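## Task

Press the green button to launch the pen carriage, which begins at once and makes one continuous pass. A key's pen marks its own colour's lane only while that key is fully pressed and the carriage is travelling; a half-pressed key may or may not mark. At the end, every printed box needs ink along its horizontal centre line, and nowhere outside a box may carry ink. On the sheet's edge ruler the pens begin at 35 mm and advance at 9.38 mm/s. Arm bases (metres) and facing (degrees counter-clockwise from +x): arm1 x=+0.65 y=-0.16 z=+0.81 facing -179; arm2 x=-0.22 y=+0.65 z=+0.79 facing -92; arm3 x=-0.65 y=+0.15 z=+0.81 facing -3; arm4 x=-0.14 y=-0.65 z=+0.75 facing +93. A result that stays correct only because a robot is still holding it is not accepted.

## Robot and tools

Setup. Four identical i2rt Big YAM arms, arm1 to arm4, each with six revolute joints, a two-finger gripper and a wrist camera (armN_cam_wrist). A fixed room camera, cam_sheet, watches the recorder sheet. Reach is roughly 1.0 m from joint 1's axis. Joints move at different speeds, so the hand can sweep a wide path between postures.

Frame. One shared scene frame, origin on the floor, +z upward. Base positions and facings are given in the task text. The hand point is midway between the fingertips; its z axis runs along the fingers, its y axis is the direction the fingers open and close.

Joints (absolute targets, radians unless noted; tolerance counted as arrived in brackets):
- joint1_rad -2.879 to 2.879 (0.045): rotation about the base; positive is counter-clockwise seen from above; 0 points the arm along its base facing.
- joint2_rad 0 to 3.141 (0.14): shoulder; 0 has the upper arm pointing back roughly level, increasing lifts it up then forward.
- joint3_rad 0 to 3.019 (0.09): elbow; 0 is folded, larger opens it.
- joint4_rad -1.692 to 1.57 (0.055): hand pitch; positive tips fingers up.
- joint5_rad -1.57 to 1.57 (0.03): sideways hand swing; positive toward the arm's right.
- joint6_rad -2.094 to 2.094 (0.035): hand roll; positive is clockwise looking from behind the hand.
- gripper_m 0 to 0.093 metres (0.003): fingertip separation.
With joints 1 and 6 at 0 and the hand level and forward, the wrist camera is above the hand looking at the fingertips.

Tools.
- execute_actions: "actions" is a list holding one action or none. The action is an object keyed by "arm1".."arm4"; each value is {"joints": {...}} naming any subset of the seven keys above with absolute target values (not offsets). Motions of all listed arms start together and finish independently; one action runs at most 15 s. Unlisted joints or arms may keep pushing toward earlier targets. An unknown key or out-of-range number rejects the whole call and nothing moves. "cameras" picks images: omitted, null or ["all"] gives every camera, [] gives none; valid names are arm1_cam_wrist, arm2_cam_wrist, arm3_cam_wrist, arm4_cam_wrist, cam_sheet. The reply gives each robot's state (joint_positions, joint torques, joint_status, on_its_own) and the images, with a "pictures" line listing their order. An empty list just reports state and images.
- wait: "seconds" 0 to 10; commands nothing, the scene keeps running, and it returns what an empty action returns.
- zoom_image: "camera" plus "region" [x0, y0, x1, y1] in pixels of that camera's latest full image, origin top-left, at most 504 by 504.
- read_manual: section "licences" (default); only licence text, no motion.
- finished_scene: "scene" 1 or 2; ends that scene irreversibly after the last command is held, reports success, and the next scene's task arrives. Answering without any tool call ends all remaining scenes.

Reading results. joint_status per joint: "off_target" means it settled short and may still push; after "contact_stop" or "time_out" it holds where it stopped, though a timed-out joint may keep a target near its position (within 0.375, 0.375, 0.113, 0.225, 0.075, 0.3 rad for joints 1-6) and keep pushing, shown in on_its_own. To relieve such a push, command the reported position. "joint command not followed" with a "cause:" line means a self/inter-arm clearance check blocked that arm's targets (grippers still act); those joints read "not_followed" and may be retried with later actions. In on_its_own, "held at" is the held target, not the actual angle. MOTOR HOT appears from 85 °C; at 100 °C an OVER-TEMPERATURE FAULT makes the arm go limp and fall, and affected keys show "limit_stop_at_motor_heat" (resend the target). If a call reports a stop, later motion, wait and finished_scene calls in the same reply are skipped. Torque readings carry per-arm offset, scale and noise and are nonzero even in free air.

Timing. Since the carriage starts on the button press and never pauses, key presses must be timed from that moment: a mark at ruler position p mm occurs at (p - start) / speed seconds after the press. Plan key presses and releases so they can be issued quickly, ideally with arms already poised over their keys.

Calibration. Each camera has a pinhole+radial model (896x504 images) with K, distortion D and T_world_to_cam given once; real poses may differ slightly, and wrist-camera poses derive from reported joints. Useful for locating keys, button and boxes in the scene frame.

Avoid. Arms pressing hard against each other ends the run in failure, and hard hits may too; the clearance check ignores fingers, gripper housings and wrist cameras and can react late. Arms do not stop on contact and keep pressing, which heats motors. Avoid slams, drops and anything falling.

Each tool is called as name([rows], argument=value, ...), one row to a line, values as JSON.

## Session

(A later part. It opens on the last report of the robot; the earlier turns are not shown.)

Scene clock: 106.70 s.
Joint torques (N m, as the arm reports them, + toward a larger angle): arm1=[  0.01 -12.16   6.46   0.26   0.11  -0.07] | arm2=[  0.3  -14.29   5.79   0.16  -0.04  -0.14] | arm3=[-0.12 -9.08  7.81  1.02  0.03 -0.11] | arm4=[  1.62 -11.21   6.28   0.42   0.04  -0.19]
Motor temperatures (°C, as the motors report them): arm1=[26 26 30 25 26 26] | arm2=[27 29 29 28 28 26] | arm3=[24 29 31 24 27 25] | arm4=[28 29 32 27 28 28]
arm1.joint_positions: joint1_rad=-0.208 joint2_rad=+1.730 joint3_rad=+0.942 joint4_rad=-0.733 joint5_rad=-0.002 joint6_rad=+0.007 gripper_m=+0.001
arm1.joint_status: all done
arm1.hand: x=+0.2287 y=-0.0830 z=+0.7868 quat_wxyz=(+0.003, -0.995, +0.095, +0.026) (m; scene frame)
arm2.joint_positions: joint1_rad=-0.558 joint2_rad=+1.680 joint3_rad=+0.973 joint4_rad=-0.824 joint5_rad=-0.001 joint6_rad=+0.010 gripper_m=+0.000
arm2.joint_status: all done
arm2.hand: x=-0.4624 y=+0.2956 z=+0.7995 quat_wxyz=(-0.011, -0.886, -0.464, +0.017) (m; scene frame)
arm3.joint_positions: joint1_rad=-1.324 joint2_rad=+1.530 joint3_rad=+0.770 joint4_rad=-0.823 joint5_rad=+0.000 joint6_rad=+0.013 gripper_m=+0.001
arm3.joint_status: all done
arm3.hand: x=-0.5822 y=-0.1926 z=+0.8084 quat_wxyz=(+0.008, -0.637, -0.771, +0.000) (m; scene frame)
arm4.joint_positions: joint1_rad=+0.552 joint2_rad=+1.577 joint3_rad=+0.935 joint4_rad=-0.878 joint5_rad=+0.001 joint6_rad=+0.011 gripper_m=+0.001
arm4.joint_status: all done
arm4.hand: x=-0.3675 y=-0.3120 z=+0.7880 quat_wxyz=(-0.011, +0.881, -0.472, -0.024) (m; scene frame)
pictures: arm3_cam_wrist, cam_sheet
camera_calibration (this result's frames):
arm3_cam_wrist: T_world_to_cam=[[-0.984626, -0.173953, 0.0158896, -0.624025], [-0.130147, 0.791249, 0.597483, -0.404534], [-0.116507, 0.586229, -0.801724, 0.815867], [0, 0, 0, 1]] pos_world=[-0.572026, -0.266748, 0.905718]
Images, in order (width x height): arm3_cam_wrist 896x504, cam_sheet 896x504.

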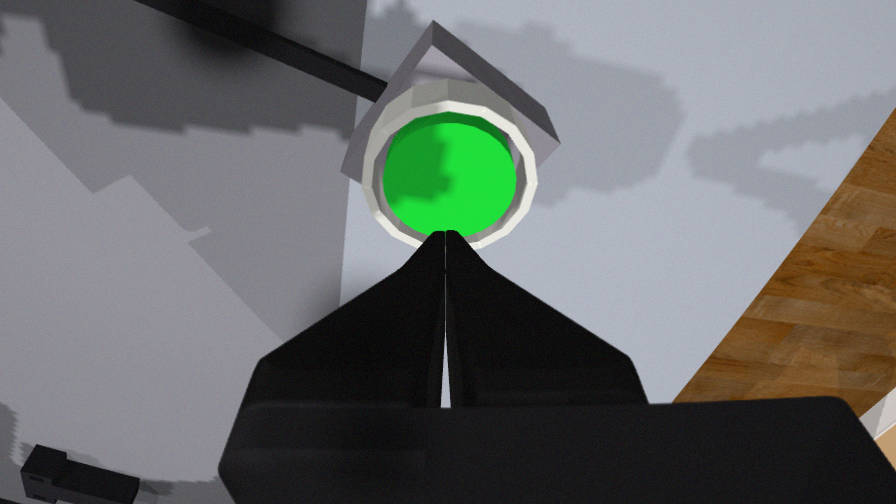

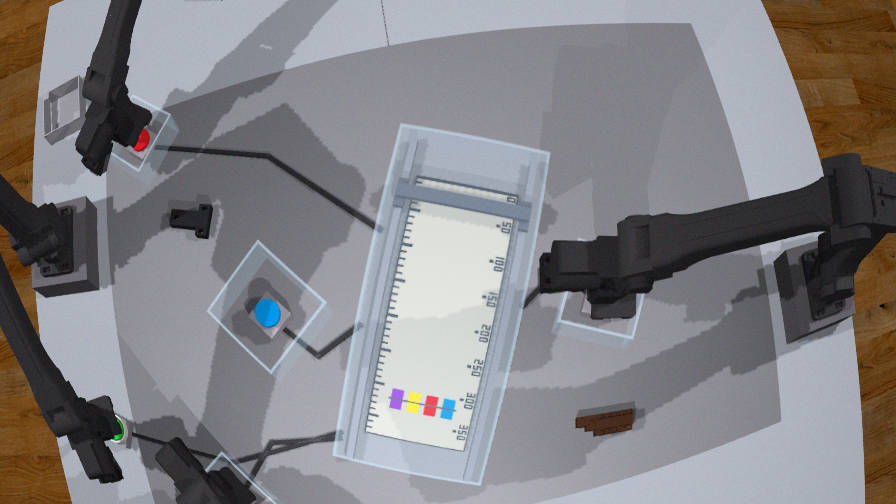

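execute_actions([
  {"arm3":{"joints":{"joint2_rad":1.69,"joint4_rad":-0.735}}},
], cameras=["arm3_cam_wrist"])

execute_actions([
  {"arm3":{"joints":{"joint2_rad":1.1,"joint3_rad":0.875,"joint4_rad":-1.35}}},
], cameras=[])

execute_actions([
  {"arm3":{"joints":{"joint1_rad":-0.347}}},
], cameras=[])

execute_actions([
  {"arm3":{"joints":{"joint2_rad":1.62,"joint3_rad":1.24,"joint4_rad":-1.15}}},
], cameras=[])

execute_actions([
  {"arm3":{"joints":{"joint2_rad":1.775,"joint3_rad":1.079,"joint4_rad":-0.83}}},
], cameras=["arm3_cam_wrist"])

wait(seconds=10)

wait(seconds=10)

wait(seconds=3.7)

execute_actions([
  {"arm1":{"joints":{"joint2_rad":1.86}},"arm2":{"joints":{"joint2_rad":1.80}},"arm3":{"joints":{"joint2_rad":1.90}},"arm4":{"joints":{"joint2_rad":1.715}}},
], cameras=[])

wait(seconds=1.05)

execute_actions([
  {"arm1":{"joints":{"joint2_rad":1.70}},"arm2":{"joints":{"joint2_rad":1.645}},"arm3":{"joints":{"joint2_rad":1.75}},"arm4":{"joints":{"joint2_rad":1.555}}},
], cameras=[])

wait(seconds=5)

zoom_image(camera="cam_sheet", region=[360, 340, 520, 470])

Scene clock: 125.57 s.
Joint torques (N m, as the arm reports them, + toward a larger angle): arm1=[ -0.01 -12.14   6.43   0.25   0.12  -0.07] | arm2=[  0.33 -14.28   5.8    0.17  -0.04  -0.15] | arm3=[-0.53 -5.05  6.18  1.15  0.   -0.04] | arm4=[  1.73 -11.22   6.29   0.46   0.04  -0.19]
Motor temperatures (°C, as the motors report them): arm1=[26 26 30 25 26 26] | arm2=[27 30 29 28 28 26] | arm3=[24 29 31 24 27 25] | arm4=[28 29 32 27 28 28]
arm1.joint_positions: joint1_rad=-0.208 joint2_rad=+1.730 joint3_rad=+0.942 joint4_rad=-0.733 joint5_rad=-0.002 joint6_rad=+0.007 gripper_m=+0.001
arm1.joint_status: not commanded
arm1.hand: x=+0.2287 y=-0.0830 z=+0.7868 quat_wxyz=(+0.003, -0.995, +0.095, +0.026) (m; scene frame)
arm2.joint_positions: joint1_rad=-0.558 joint2_rad=+1.680 joint3_rad=+0.973 joint4_rad=-0.824 joint5_rad=-0.001 joint6_rad=+0.010 gripper_m=+0.000
arm2.joint_status: not commanded
arm2.hand: x=-0.4624 y=+0.2956 z=+0.7995 quat_wxyz=(-0.011, -0.886, -0.464, +0.017) (m; scene frame)
arm3.joint_positions: joint1_rad=-1.324 joint2_rad=+1.635 joint3_rad=+0.783 joint4_rad=-0.750 joint5_rad=+0.000 joint6_rad=+0.013 gripper_m=+0.001
arm3.joint_status: all done
arm3.hand: x=-0.5807 y=-0.2017 z=+0.7764 quat_wxyz=(+0.016, -0.637, -0.771, -0.006) (m; scene frame)
arm4.joint_positions: joint1_rad=+0.552 joint2_rad=+1.577 joint3_rad=+0.935 joint4_rad=-0.878 joint5_rad=+0.001 joint6_rad=+0.011 gripper_m=+0.001
arm4.joint_status: not commanded
arm4.hand: x=-0.3675 y=-0.3120 z=+0.7880 quat_wxyz=(-0.011, +0.881, -0.472, -0.024) (m; scene frame)
pictures: arm3_cam_wrist
camera_calibration (this result's frames):
arm3_cam_wrist: T_world_to_cam=[[-0.984597, -0.174065, 0.0164345, -0.624013], [-0.127618, 0.779742, 0.612956, -0.390846], [-0.119509, 0.601418, -0.789946, 0.787916], [0, 0, 0, 1]] pos_world=[-0.570118, -0.277726, 0.872238]
Images, in order (width x height): arm3_cam_wrist 896x504.

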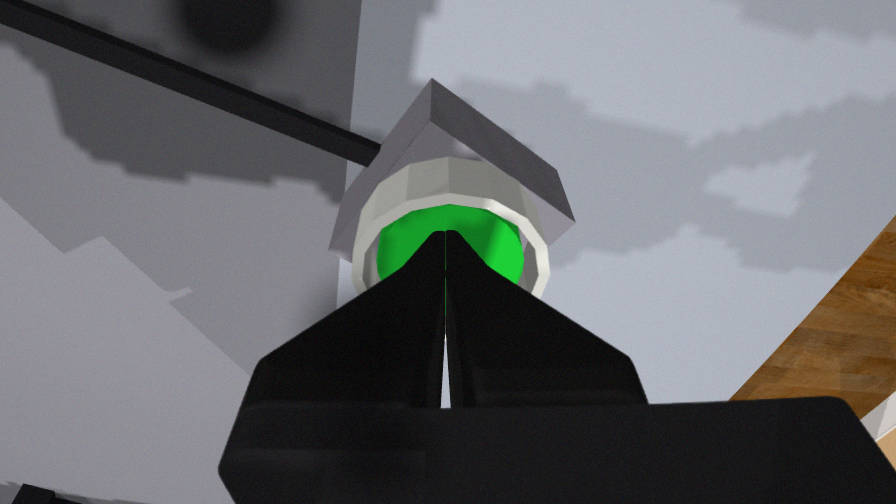

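Scene clock: 126.83 s.
Joint torques (N m, as the arm reports them, + toward a larger angle): arm1=[  0.01 -12.17   6.45   0.26   0.11  -0.07] | arm2=[  0.31 -14.25   5.8    0.16  -0.04  -0.15] | arm3=[ 0.48 -4.13 12.72 -0.02  0.   -0.12] | arm4=[  1.61 -11.24   6.28   0.46   0.04  -0.19]
Motor temperatures (°C, as the motors report them): arm1=[26 26 30 25 26 26] | arm2=[27 30 29 28 28 26] | arm3=[24 29 32 24 27 25] | arm4=[28 29 32 27 28 28]
arm1.joint_positions: joint1_rad=-0.208 joint2_rad=+1.730 joint3_rad=+0.942 joint4_rad=-0.733 joint5_rad=-0.002 joint6_rad=+0.007 gripper_m=+0.001
arm1.joint_status: not commanded
arm1.hand: x=+0.2287 y=-0.0830 z=+0.7868 quat_wxyz=(+0.003, -0.995, +0.095, +0.026) (m; scene frame)
arm2.joint_positions: joint1_rad=-0.558 joint2_rad=+1.680 joint3_rad=+0.973 joint4_rad=-0.824 joint5_rad=-0.001 joint6_rad=+0.010 gripper_m=+0.000
arm2.joint_status: not commanded
arm2.hand: x=-0.4624 y=+0.2956 z=+0.7995 quat_wxyz=(-0.011, -0.886, -0.464, +0.017) (m; scene frame)
arm3.joint_positions: joint1_rad=-1.324 joint2_rad=+1.098 joint3_rad=+0.844 joint4_rad=-1.338 joint5_rad=+0.000 joint6_rad=+0.013 gripper_m=+0.001
arm3.joint_status: all done
arm3.hand: x=-0.5956 y=-0.1200 z=+0.9626 quat_wxyz=(+0.012, -0.637, -0.771, -0.003) (m; scene frame)
arm4.joint_positions: joint1_rad=+0.552 joint2_rad=+1.577 joint3_rad=+0.935 joint4_rad=-0.878 joint5_rad=+0.001 joint6_rad=+0.011 gripper_m=+0.001
arm4.joint_status: not commanded
arm4.hand: x=-0.3675 y=-0.3120 z=+0.7880 quat_wxyz=(-0.011, +0.881, -0.472, -0.024) (m; scene frame)
pictures: none
No camera images: the call's "cameras" was empty. Leave "cameras" out to get every camera's image.

Scene clock: 128.30 s.
Joint torques (N m, as the arm reports them, + toward a larger angle): arm1=[ -0.03 -12.13   6.44   0.25   0.11  -0.07] | arm2=[  0.34 -14.26   5.79   0.16  -0.04  -0.15] | arm3=[ 0.39 -4.88 12.68  0.03  0.01 -0.11] | arm4=[  1.73 -11.26   6.29   0.39   0.03  -0.19]
Motor temperatures (°C, as the motors report them): arm1=[26 26 30 25 26 26] | arm2=[27 30 29 28 28 26] | arm3=[24 29 32 24 27 25] | arm4=[28 29 32 27 28 28]
arm1.joint_positions: joint1_rad=-0.208 joint2_rad=+1.730 joint3_rad=+0.942 joint4_rad=-0.733 joint5_rad=-0.002 joint6_rad=+0.007 gripper_m=+0.001
arm1.joint_status: not commanded
arm1.hand: x=+0.2287 y=-0.0830 z=+0.7868 quat_wxyz=(+0.003, -0.995, +0.095, +0.026) (m; scene frame)
arm2.joint_positions: joint1_rad=-0.558 joint2_rad=+1.680 joint3_rad=+0.973 joint4_rad=-0.824 joint5_rad=-0.001 joint6_rad=+0.010 gripper_m=+0.000
arm2.joint_status: not commanded
arm2.hand: x=-0.4624 y=+0.2956 z=+0.7995 quat_wxyz=(-0.011, -0.886, -0.464, +0.017) (m; scene frame)
arm3.joint_positions: joint1_rad=-0.349 joint2_rad=+1.098 joint3_rad=+0.844 joint4_rad=-1.338 joint5_rad=+0.000 joint6_rad=+0.013 gripper_m=+0.001
arm3.joint_status: all done
arm3.hand: x=-0.3970 y=+0.0435 z=+0.9604 quat_wxyz=(+0.015, -0.201, -0.979, -0.001) (m; scene frame)
arm4.joint_positions: joint1_rad=+0.552 joint2_rad=+1.577 joint3_rad=+0.935 joint4_rad=-0.878 joint5_rad=+0.001 joint6_rad=+0.011 gripper_m=+0.001
arm4.joint_status: not commanded
arm4.hand: x=-0.3675 y=-0.3120 z=+0.7880 quat_wxyz=(-0.011, +0.881, -0.472, -0.024) (m; scene frame)
pictures: none
No camera images: the call's "cameras" was empty. Leave "cameras" out to get every camera's image.

Scene clock: 129.67 s.
Joint torques (N m, as the arm reports them, + toward a larger angle): arm1=[  0.03 -12.22   6.42   0.25   0.12  -0.07] | arm2=[  0.33 -14.26   5.79   0.16  -0.04  -0.14] | arm3=[  0.78 -11.24  12.5    0.71   0.06  -0.11] | arm4=[  1.55 -11.27   6.27   0.4    0.03  -0.19]
Motor temperatures (°C, as the motors report them): arm1=[26 26 30 25 26 26] | arm2=[27 30 29 28 28 26] | arm3=[24 29 32 24 27 25] | arm4=[28 29 32 27 28 28]
arm1.joint_positions: joint1_rad=-0.208 joint2_rad=+1.730 joint3_rad=+0.942 joint4_rad=-0.733 joint5_rad=-0.002 joint6_rad=+0.007 gripper_m=+0.001
arm1.joint_status: not commanded
arm1.hand: x=+0.2287 y=-0.0830 z=+0.7868 quat_wxyz=(+0.003, -0.995, +0.095, +0.026) (m; scene frame)
arm2.joint_positions: joint1_rad=-0.558 joint2_rad=+1.680 joint3_rad=+0.973 joint4_rad=-0.824 joint5_rad=-0.001 joint6_rad=+0.010 gripper_m=+0.000
arm2.joint_status: not commanded
arm2.hand: x=-0.4624 y=+0.2956 z=+0.7995 quat_wxyz=(-0.011, -0.886, -0.464, +0.017) (m; scene frame)
arm3.joint_positions: joint1_rad=-0.349 joint2_rad=+1.614 joint3_rad=+1.204 joint4_rad=-1.154 joint5_rad=+0.000 joint6_rad=+0.013 gripper_m=+0.001
arm3.joint_status: all done
arm3.hand: x=-0.2279 y=-0.0267 z=+0.9098 quat_wxyz=(+0.002, -0.201, -0.980, +0.002) (m; scene frame)
arm4.joint_positions: joint1_rad=+0.552 joint2_rad=+1.577 joint3_rad=+0.935 joint4_rad=-0.878 joint5_rad=+0.001 joint6_rad=+0.011 gripper_m=+0.001
arm4.joint_status: not commanded
arm4.hand: x=-0.3675 y=-0.3120 z=+0.7880 quat_wxyz=(-0.011, +0.881, -0.472, -0.024) (m; scene frame)
pictures: none
No camera images: the call's "cameras" was empty. Leave "cameras" out to get every camera's image.

Scene clock: 130.77 s.
Joint torques (N m, as the arm reports them, + toward a larger angle): arm1=[ -0.01 -12.17   6.44   0.26   0.11  -0.07] | arm2=[  0.34 -14.26   5.79   0.16  -0.04  -0.15] | arm3=[  0.45 -13.2    8.84   1.07   0.02  -0.16] | arm4=[  1.66 -11.     6.3    0.42   0.03  -0.18]
Motor temperatures (°C, as the motors report them): arm1=[26 26 30 25 26 26] | arm2=[27 30 29 28 28 26] | arm3=[24 29 32 24 27 25] | arm4=[28 29 32 27 28 28]
arm1.joint_positions: joint1_rad=-0.208 joint2_rad=+1.730 joint3_rad=+0.942 joint4_rad=-0.733 joint5_rad=-0.002 joint6_rad=+0.007 gripper_m=+0.001
arm1.joint_status: not commanded
arm1.hand: x=+0.2287 y=-0.0830 z=+0.7868 quat_wxyz=(+0.003, -0.995, +0.095, +0.026) (m; scene frame)
arm2.joint_positions: joint1_rad=-0.558 joint2_rad=+1.680 joint3_rad=+0.973 joint4_rad=-0.824 joint5_rad=-0.001 joint6_rad=+0.010 gripper_m=+0.000
arm2.joint_status: not commanded
arm2.hand: x=-0.4624 y=+0.2956 z=+0.7995 quat_wxyz=(-0.011, -0.886, -0.464, +0.017) (m; scene frame)
arm3.joint_positions: joint1_rad=-0.349 joint2_rad=+1.780 joint3_rad=+1.066 joint4_rad=-0.843 joint5_rad=+0.000 joint6_rad=+0.013 gripper_m=+0.001
arm3.joint_status: all done
arm3.hand: x=-0.2281 y=-0.0272 z=+0.7928 quat_wxyz=(-0.002, -0.201, -0.980, +0.003) (m; scene frame)
arm4.joint_positions: joint1_rad=+0.552 joint2_rad=+1.577 joint3_rad=+0.935 joint4_rad=-0.878 joint5_rad=+0.001 joint6_rad=+0.011 gripper_m=+0.001
arm4.joint_status: not commanded
arm4.hand: x=-0.3675 y=-0.3120 z=+0.7880 quat_wxyz=(-0.011, +0.881, -0.472, -0.024) (m; scene frame)
pictures: arm3_cam_wrist
camera_calibration (this result's frames):
arm3_cam_wrist: T_world_to_cam=[[-0.408271, -0.912814, 0.00924687, -0.129686], [-0.739411, 0.33662, 0.583059, -0.619827], [-0.535337, 0.231209, -0.812377, 0.65095], [0, 0, 0, 1]] pos_world=[-0.162776, -0.0602385, 0.891411]
Images, in order (width x height): arm3_cam_wrist 896x504.

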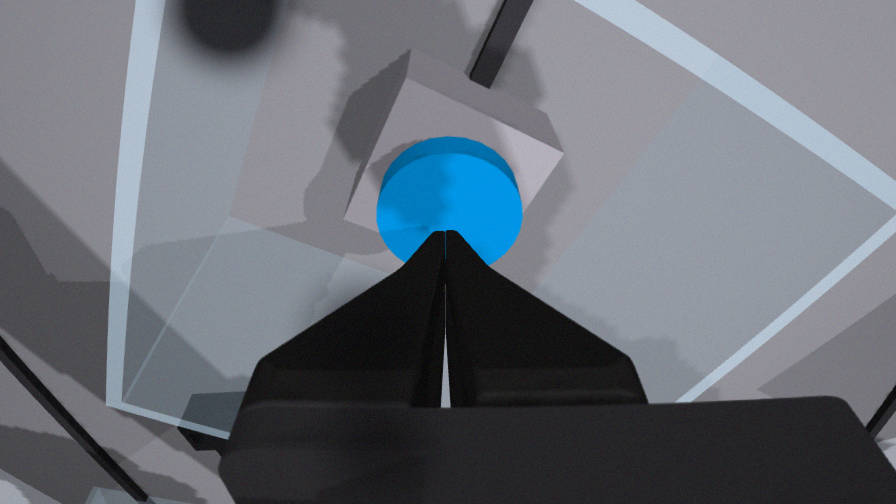

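Scene clock: 140.77 s.
Joint torques (N m, as the arm reports them, + toward a larger angle): arm1=[ -0.05 -12.17   6.43   0.27   0.11  -0.07] | arm2=[  0.31 -14.26   5.8    0.16  -0.04  -0.15] | arm3=[  1.01 -12.57   8.85   1.04   0.    -0.12] | arm4=[  1.69 -11.31   6.26   0.41   0.03  -0.19]
Motor temperatures (°C, as the motors report them): arm1=[26 26 30 25 26 26] | arm2=[27 30 29 28 28 26] | arm3=[24 30 32 24 27 25] | arm4=[28 29 32 27 28 28]
arm1.joint_positions: joint1_rad=-0.208 joint2_rad=+1.730 joint3_rad=+0.942 joint4_rad=-0.733 joint5_rad=-0.002 joint6_rad=+0.007 gripper_m=+0.001
arm1.joint_status: not commanded
arm1.hand: x=+0.2287 y=-0.0830 z=+0.7868 quat_wxyz=(+0.003, -0.995, +0.095, +0.026) (m; scene frame)
arm2.joint_positions: joint1_rad=-0.558 joint2_rad=+1.680 joint3_rad=+0.973 joint4_rad=-0.824 joint5_rad=-0.001 joint6_rad=+0.010 gripper_m=+0.000
arm2.joint_status: not commanded
arm2.hand: x=-0.4624 y=+0.2956 z=+0.7995 quat_wxyz=(-0.011, -0.886, -0.464, +0.017) (m; scene frame)
arm3.joint_positions: joint1_rad=-0.349 joint2_rad=+1.780 joint3_rad=+1.066 joint4_rad=-0.843 joint5_rad=+0.000 joint6_rad=+0.013 gripper_m=+0.001
arm3.joint_status: all done
arm3.hand: x=-0.2281 y=-0.0272 z=+0.7928 quat_wxyz=(-0.002, -0.201, -0.980, +0.003) (m; scene frame)
arm4.joint_positions: joint1_rad=+0.552 joint2_rad=+1.577 joint3_rad=+0.935 joint4_rad=-0.878 joint5_rad=+0.001 joint6_rad=+0.011 gripper_m=+0.001
arm4.joint_status: not commanded
arm4.hand: x=-0.3675 y=-0.3120 z=+0.7880 quat_wxyz=(-0.011, +0.881, -0.472, -0.024) (m; scene frame)
wait: 10.00 s; at rest by 0.27 s
pictures: arm1_cam_wrist, arm2_cam_wrist, arm3_cam_wrist, arm4_cam_wrist, cam_sheet
camera_calibration (this result's frames):
arm1_cam_wrist: T_world_to_cam=[[0.186996, 0.982347, 0.00514082, 0.0317232], [0.829733, -0.160743, 0.534513, -0.616085], [0.525904, -0.0956866, -0.845144, 0.65896], [0, 0, 0, 1]] pos_world=[0.158704, -0.0671406, 0.886059]
arm2_cam_wrist: T_world_to_cam=[[-0.815759, 0.578363, 0.00584506, -0.552434], [0.486931, 0.681274, 0.546593, -0.404168], [0.312147, 0.448734, -0.837378, 0.802855], [0, 0, 0, 1]] pos_world=[-0.50446, 0.234588, 0.896437]
arm3_cam_wrist: T_world_to_cam=[[-0.408271, -0.912814, 0.00924687, -0.129686], [-0.739411, 0.33662, 0.583059, -0.619827], [-0.535337, 0.231209, -0.812377, 0.65095], [0, 0, 0, 1]] pos_world=[-0.162776, -0.0602385, 0.891411]
arm4_cam_wrist: T_world_to_cam=[[0.826339, 0.563166, -0.00273156, 0.481294], [0.468895, -0.685311, 0.557213, -0.477654], [0.311931, -0.461728, -0.830365, 0.7463], [0, 0, 0, 1]] pos_world=[-0.406537, -0.253803, 0.887171]
Images, in order (width x height): arm1_cam_wrist 896x504, arm2_cam_wrist 896x504, arm3_cam_wrist 896x504, arm4_cam_wrist 896x504, cam_sheet 896x504.

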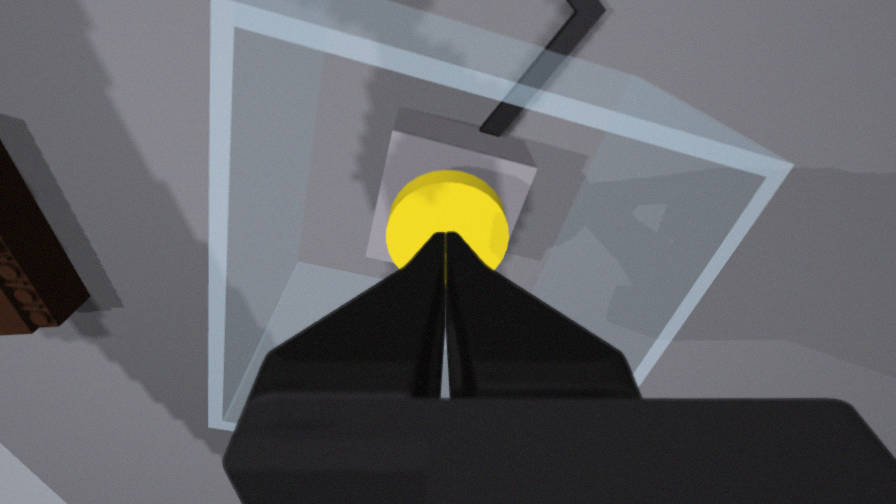

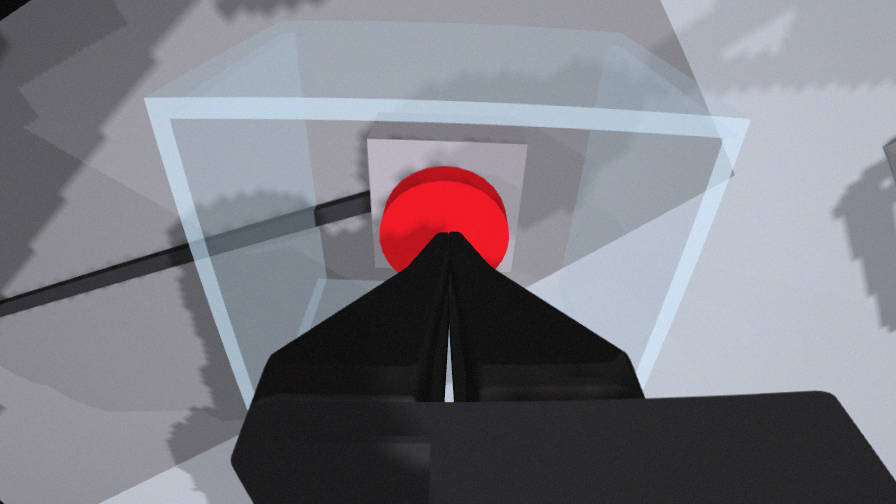

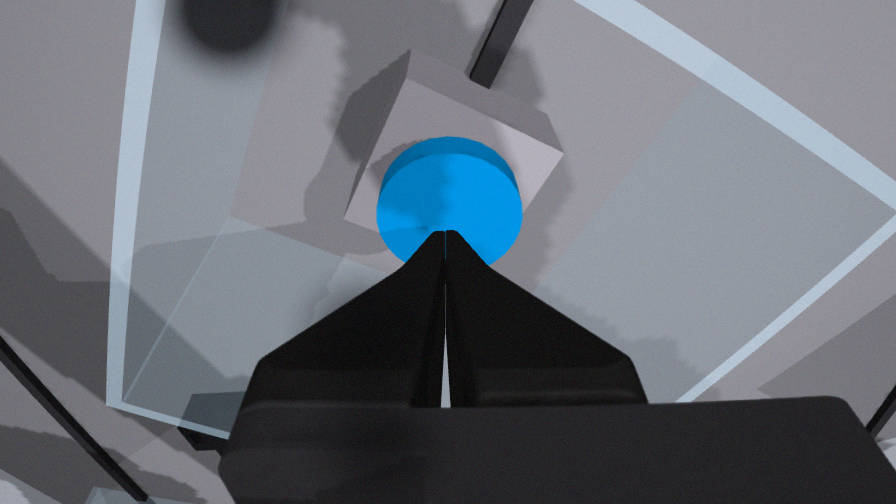

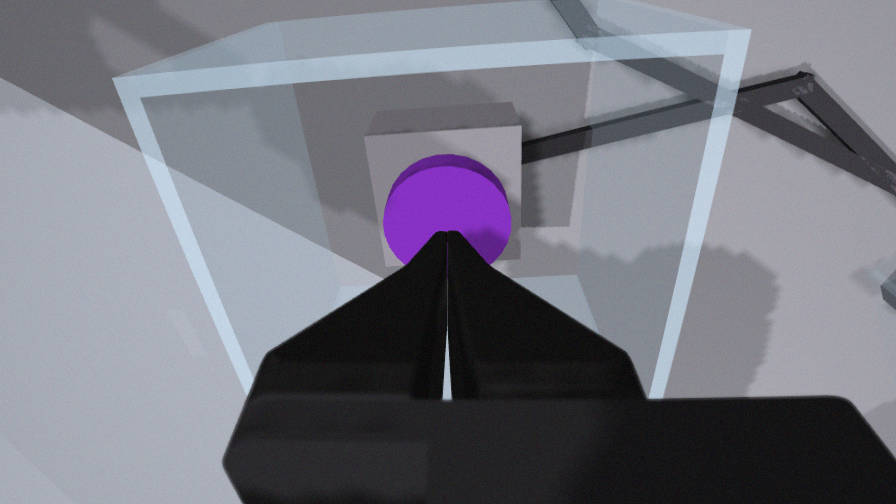

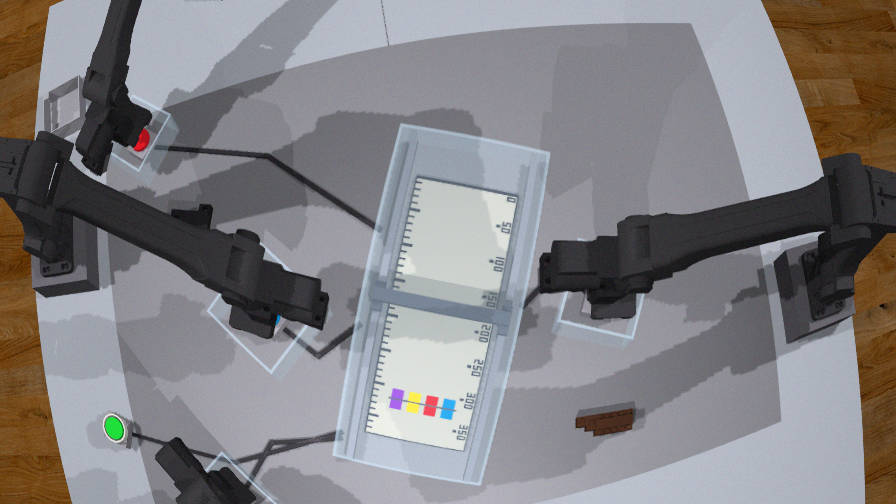

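Scene clock: 150.77 s.
Joint torques (N m, as the arm reports them, + toward a larger angle): arm1=[ -0.01 -12.09   6.44   0.26   0.11  -0.07] | arm2=[  0.34 -14.29   5.8    0.16  -0.04  -0.14] | arm3=[  0.03 -13.06   9.09   0.99  -0.02  -0.14] | arm4=[  1.63 -11.24   6.24   0.41   0.03  -0.19]
Motor temperatures (°C, as the motors report them): arm1=[26 26 30 25 26 26] | arm2=[27 30 29 28 28 26] | arm3=[24 30 32 24 27 25] | arm4=[28 29 33 27 28 28]
arm1.joint_positions: joint1_rad=-0.208 joint2_rad=+1.730 joint3_rad=+0.942 joint4_rad=-0.733 joint5_rad=-0.002 joint6_rad=+0.007 gripper_m=+0.001
arm1.joint_status: not commanded
arm1.hand: x=+0.2287 y=-0.0830 z=+0.7868 quat_wxyz=(+0.003, -0.995, +0.095, +0.026) (m; scene frame)
arm2.joint_positions: joint1_rad=-0.558 joint2_rad=+1.680 joint3_rad=+0.973 joint4_rad=-0.824 joint5_rad=-0.001 joint6_rad=+0.010 gripper_m=+0.000
arm2.joint_status: not commanded
arm2.hand: x=-0.4624 y=+0.2956 z=+0.7995 quat_wxyz=(-0.011, -0.886, -0.464, +0.017) (m; scene frame)
arm3.joint_positions: joint1_rad=-0.349 joint2_rad=+1.780 joint3_rad=+1.066 joint4_rad=-0.843 joint5_rad=+0.000 joint6_rad=+0.013 gripper_m=+0.001
arm3.joint_status: all done
arm3.hand: x=-0.2281 y=-0.0272 z=+0.7928 quat_wxyz=(-0.002, -0.201, -0.980, +0.003) (m; scene frame)
arm4.joint_positions: joint1_rad=+0.552 joint2_rad=+1.577 joint3_rad=+0.935 joint4_rad=-0.878 joint5_rad=+0.001 joint6_rad=+0.011 gripper_m=+0.001
arm4.joint_status: not commanded
arm4.hand: x=-0.3675 y=-0.3120 z=+0.7880 quat_wxyz=(-0.011, +0.881, -0.472, -0.024) (m; scene frame)
wait: 10.00 s; at rest by 0.27 s
pictures: arm1_cam_wrist, arm2_cam_wrist, arm3_cam_wrist, arm4_cam_wrist, cam_sheet
camera_calibration (this result's frames):
arm1_cam_wrist: T_world_to_cam=[[0.186996, 0.982347, 0.00514082, 0.0317232], [0.829733, -0.160743, 0.534513, -0.616085], [0.525904, -0.0956866, -0.845144, 0.65896], [0, 0, 0, 1]] pos_world=[0.158704, -0.0671406, 0.886059]
arm2_cam_wrist: T_world_to_cam=[[-0.815759, 0.578363, 0.00584506, -0.552434], [0.486931, 0.681274, 0.546593, -0.404168], [0.312147, 0.448734, -0.837378, 0.802855], [0, 0, 0, 1]] pos_world=[-0.50446, 0.234588, 0.896437]
arm3_cam_wrist: T_world_to_cam=[[-0.408271, -0.912814, 0.00924687, -0.129686], [-0.739411, 0.33662, 0.583059, -0.619827], [-0.535337, 0.231209, -0.812377, 0.65095], [0, 0, 0, 1]] pos_world=[-0.162776, -0.0602385, 0.891411]
arm4_cam_wrist: T_world_to_cam=[[0.826339, 0.563166, -0.00273156, 0.481294], [0.468895, -0.685311, 0.557213, -0.477654], [0.311931, -0.461728, -0.830365, 0.7463], [0, 0, 0, 1]] pos_world=[-0.406537, -0.253803, 0.887171]
Images, in order (width x height): arm1_cam_wrist 896x504, arm2_cam_wrist 896x504, arm3_cam_wrist 896x504, arm4_cam_wrist 896x504, cam_sheet 896x504.

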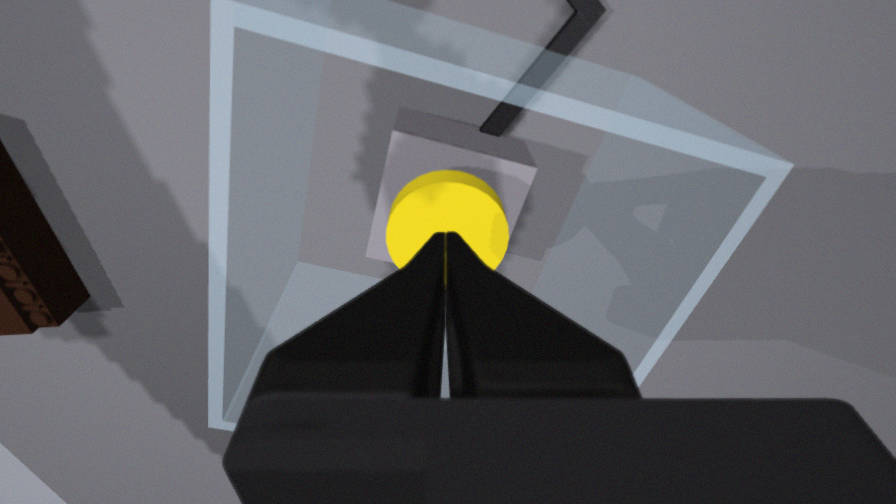

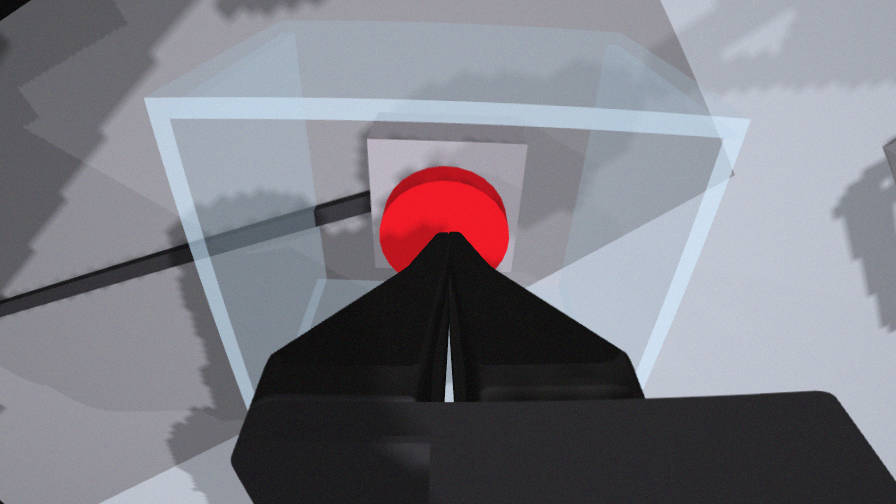

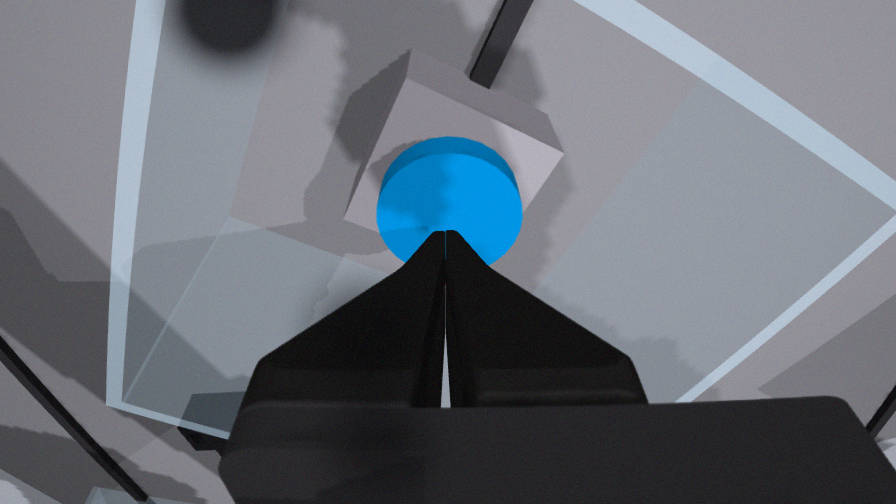

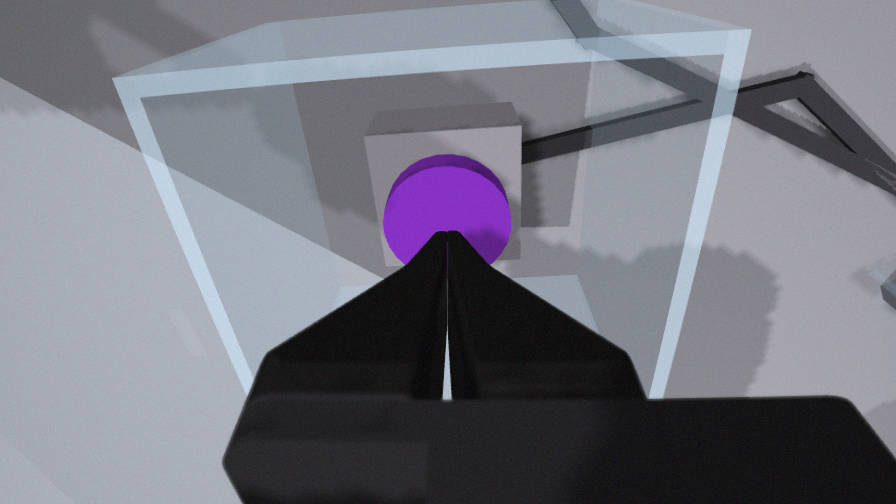

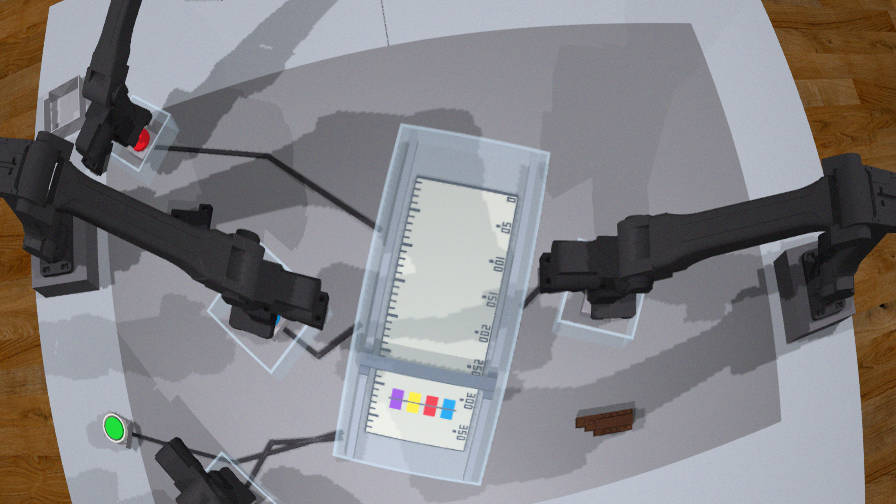

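Scene clock: 154.47 s.
Joint torques (N m, as the arm reports them, + toward a larger angle): arm1=[  0.01 -12.14   6.44   0.25   0.11  -0.07] | arm2=[  0.32 -14.29   5.79   0.16  -0.04  -0.15] | arm3=[  0.12 -12.76   8.89   0.9   -0.01  -0.09] | arm4=[  1.66 -11.36   6.22   0.38   0.02  -0.19]
Motor temperatures (°C, as the motors report them): arm1=[26 26 30 25 26 26] | arm2=[27 30 29 28 28 26] | arm3=[24 30 32 24 27 25] | arm4=[28 29 33 27 28 28]
arm1.joint_positions: joint1_rad=-0.208 joint2_rad=+1.730 joint3_rad=+0.942 joint4_rad=-0.733 joint5_rad=-0.002 joint6_rad=+0.007 gripper_m=+0.001
arm1.joint_status: not commanded
arm1.hand: x=+0.2287 y=-0.0830 z=+0.7868 quat_wxyz=(+0.003, -0.995, +0.095, +0.026) (m; scene frame)
arm2.joint_positions: joint1_rad=-0.558 joint2_rad=+1.680 joint3_rad=+0.973 joint4_rad=-0.824 joint5_rad=-0.001 joint6_rad=+0.010 gripper_m=+0.000
arm2.joint_status: not commanded
arm2.hand: x=-0.4624 y=+0.2956 z=+0.7995 quat_wxyz=(-0.011, -0.886, -0.464, +0.017) (m; scene frame)
arm3.joint_positions: joint1_rad=-0.349 joint2_rad=+1.780 joint3_rad=+1.066 joint4_rad=-0.843 joint5_rad=+0.000 joint6_rad=+0.013 gripper_m=+0.001
arm3.joint_status: all done
arm3.hand: x=-0.2281 y=-0.0272 z=+0.7928 quat_wxyz=(-0.002, -0.201, -0.980, +0.003) (m; scene frame)
arm4.joint_positions: joint1_rad=+0.552 joint2_rad=+1.577 joint3_rad=+0.935 joint4_rad=-0.878 joint5_rad=+0.001 joint6_rad=+0.011 gripper_m=+0.001
arm4.joint_status: not commanded
arm4.hand: x=-0.3675 y=-0.3120 z=+0.7880 quat_wxyz=(-0.011, +0.881, -0.472, -0.024) (m; scene frame)
wait: 3.70 s; at rest by 0.27 s
pictures: arm1_cam_wrist, arm2_cam_wrist, arm3_cam_wrist, arm4_cam_wrist, cam_sheet
camera_calibration (this result's frames):
arm1_cam_wrist: T_world_to_cam=[[0.186996, 0.982347, 0.00514082, 0.0317232], [0.829733, -0.160743, 0.534513, -0.616085], [0.525904, -0.0956866, -0.845144, 0.65896], [0, 0, 0, 1]] pos_world=[0.158704, -0.0671406, 0.886059]
arm2_cam_wrist: T_world_to_cam=[[-0.815759, 0.578363, 0.00584506, -0.552434], [0.486931, 0.681274, 0.546593, -0.404168], [0.312147, 0.448734, -0.837378, 0.802855], [0, 0, 0, 1]] pos_world=[-0.50446, 0.234588, 0.896437]
arm3_cam_wrist: T_world_to_cam=[[-0.408271, -0.912814, 0.00924687, -0.129686], [-0.739411, 0.33662, 0.583059, -0.619827], [-0.535337, 0.231209, -0.812377, 0.65095], [0, 0, 0, 1]] pos_world=[-0.162776, -0.0602385, 0.891411]
arm4_cam_wrist: T_world_to_cam=[[0.826339, 0.563166, -0.00273156, 0.481294], [0.468895, -0.685311, 0.557213, -0.477654], [0.311931, -0.461728, -0.830365, 0.7463], [0, 0, 0, 1]] pos_world=[-0.406537, -0.253803, 0.887171]
Images, in order (width x height): arm1_cam_wrist 896x504, arm2_cam_wrist 896x504, arm3_cam_wrist 896x504, arm4_cam_wrist 896x504, cam_sheet 896x504.

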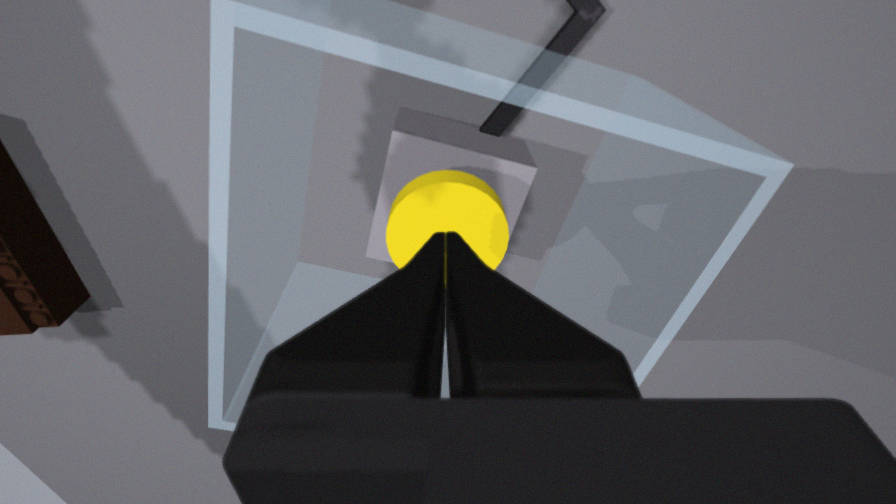

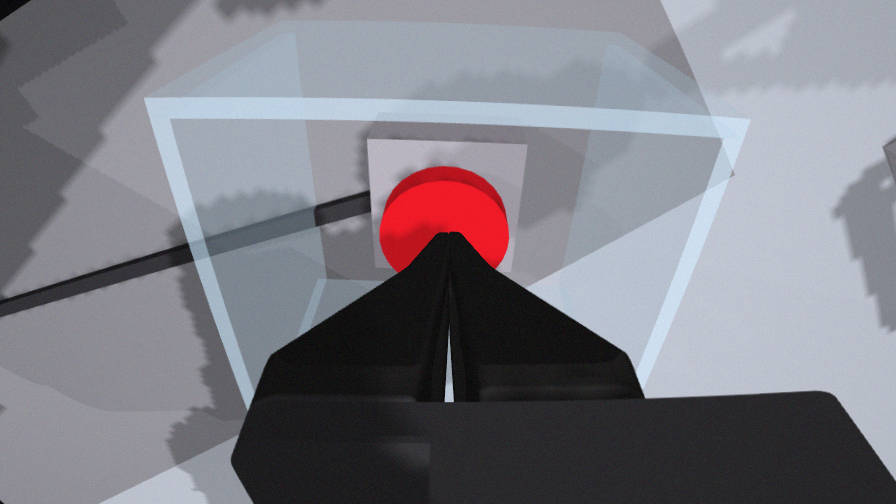

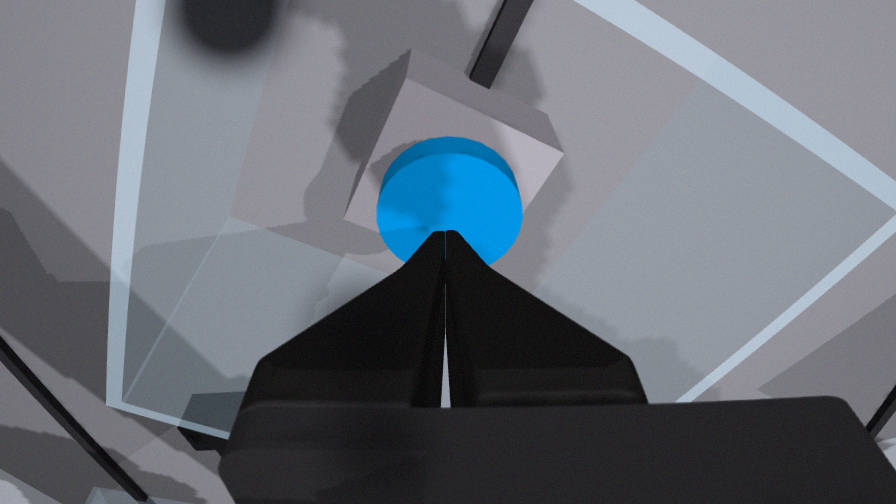

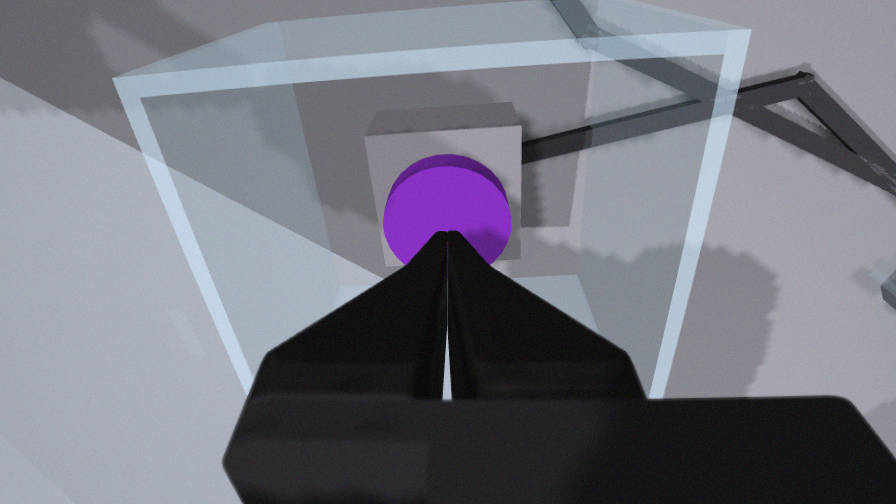

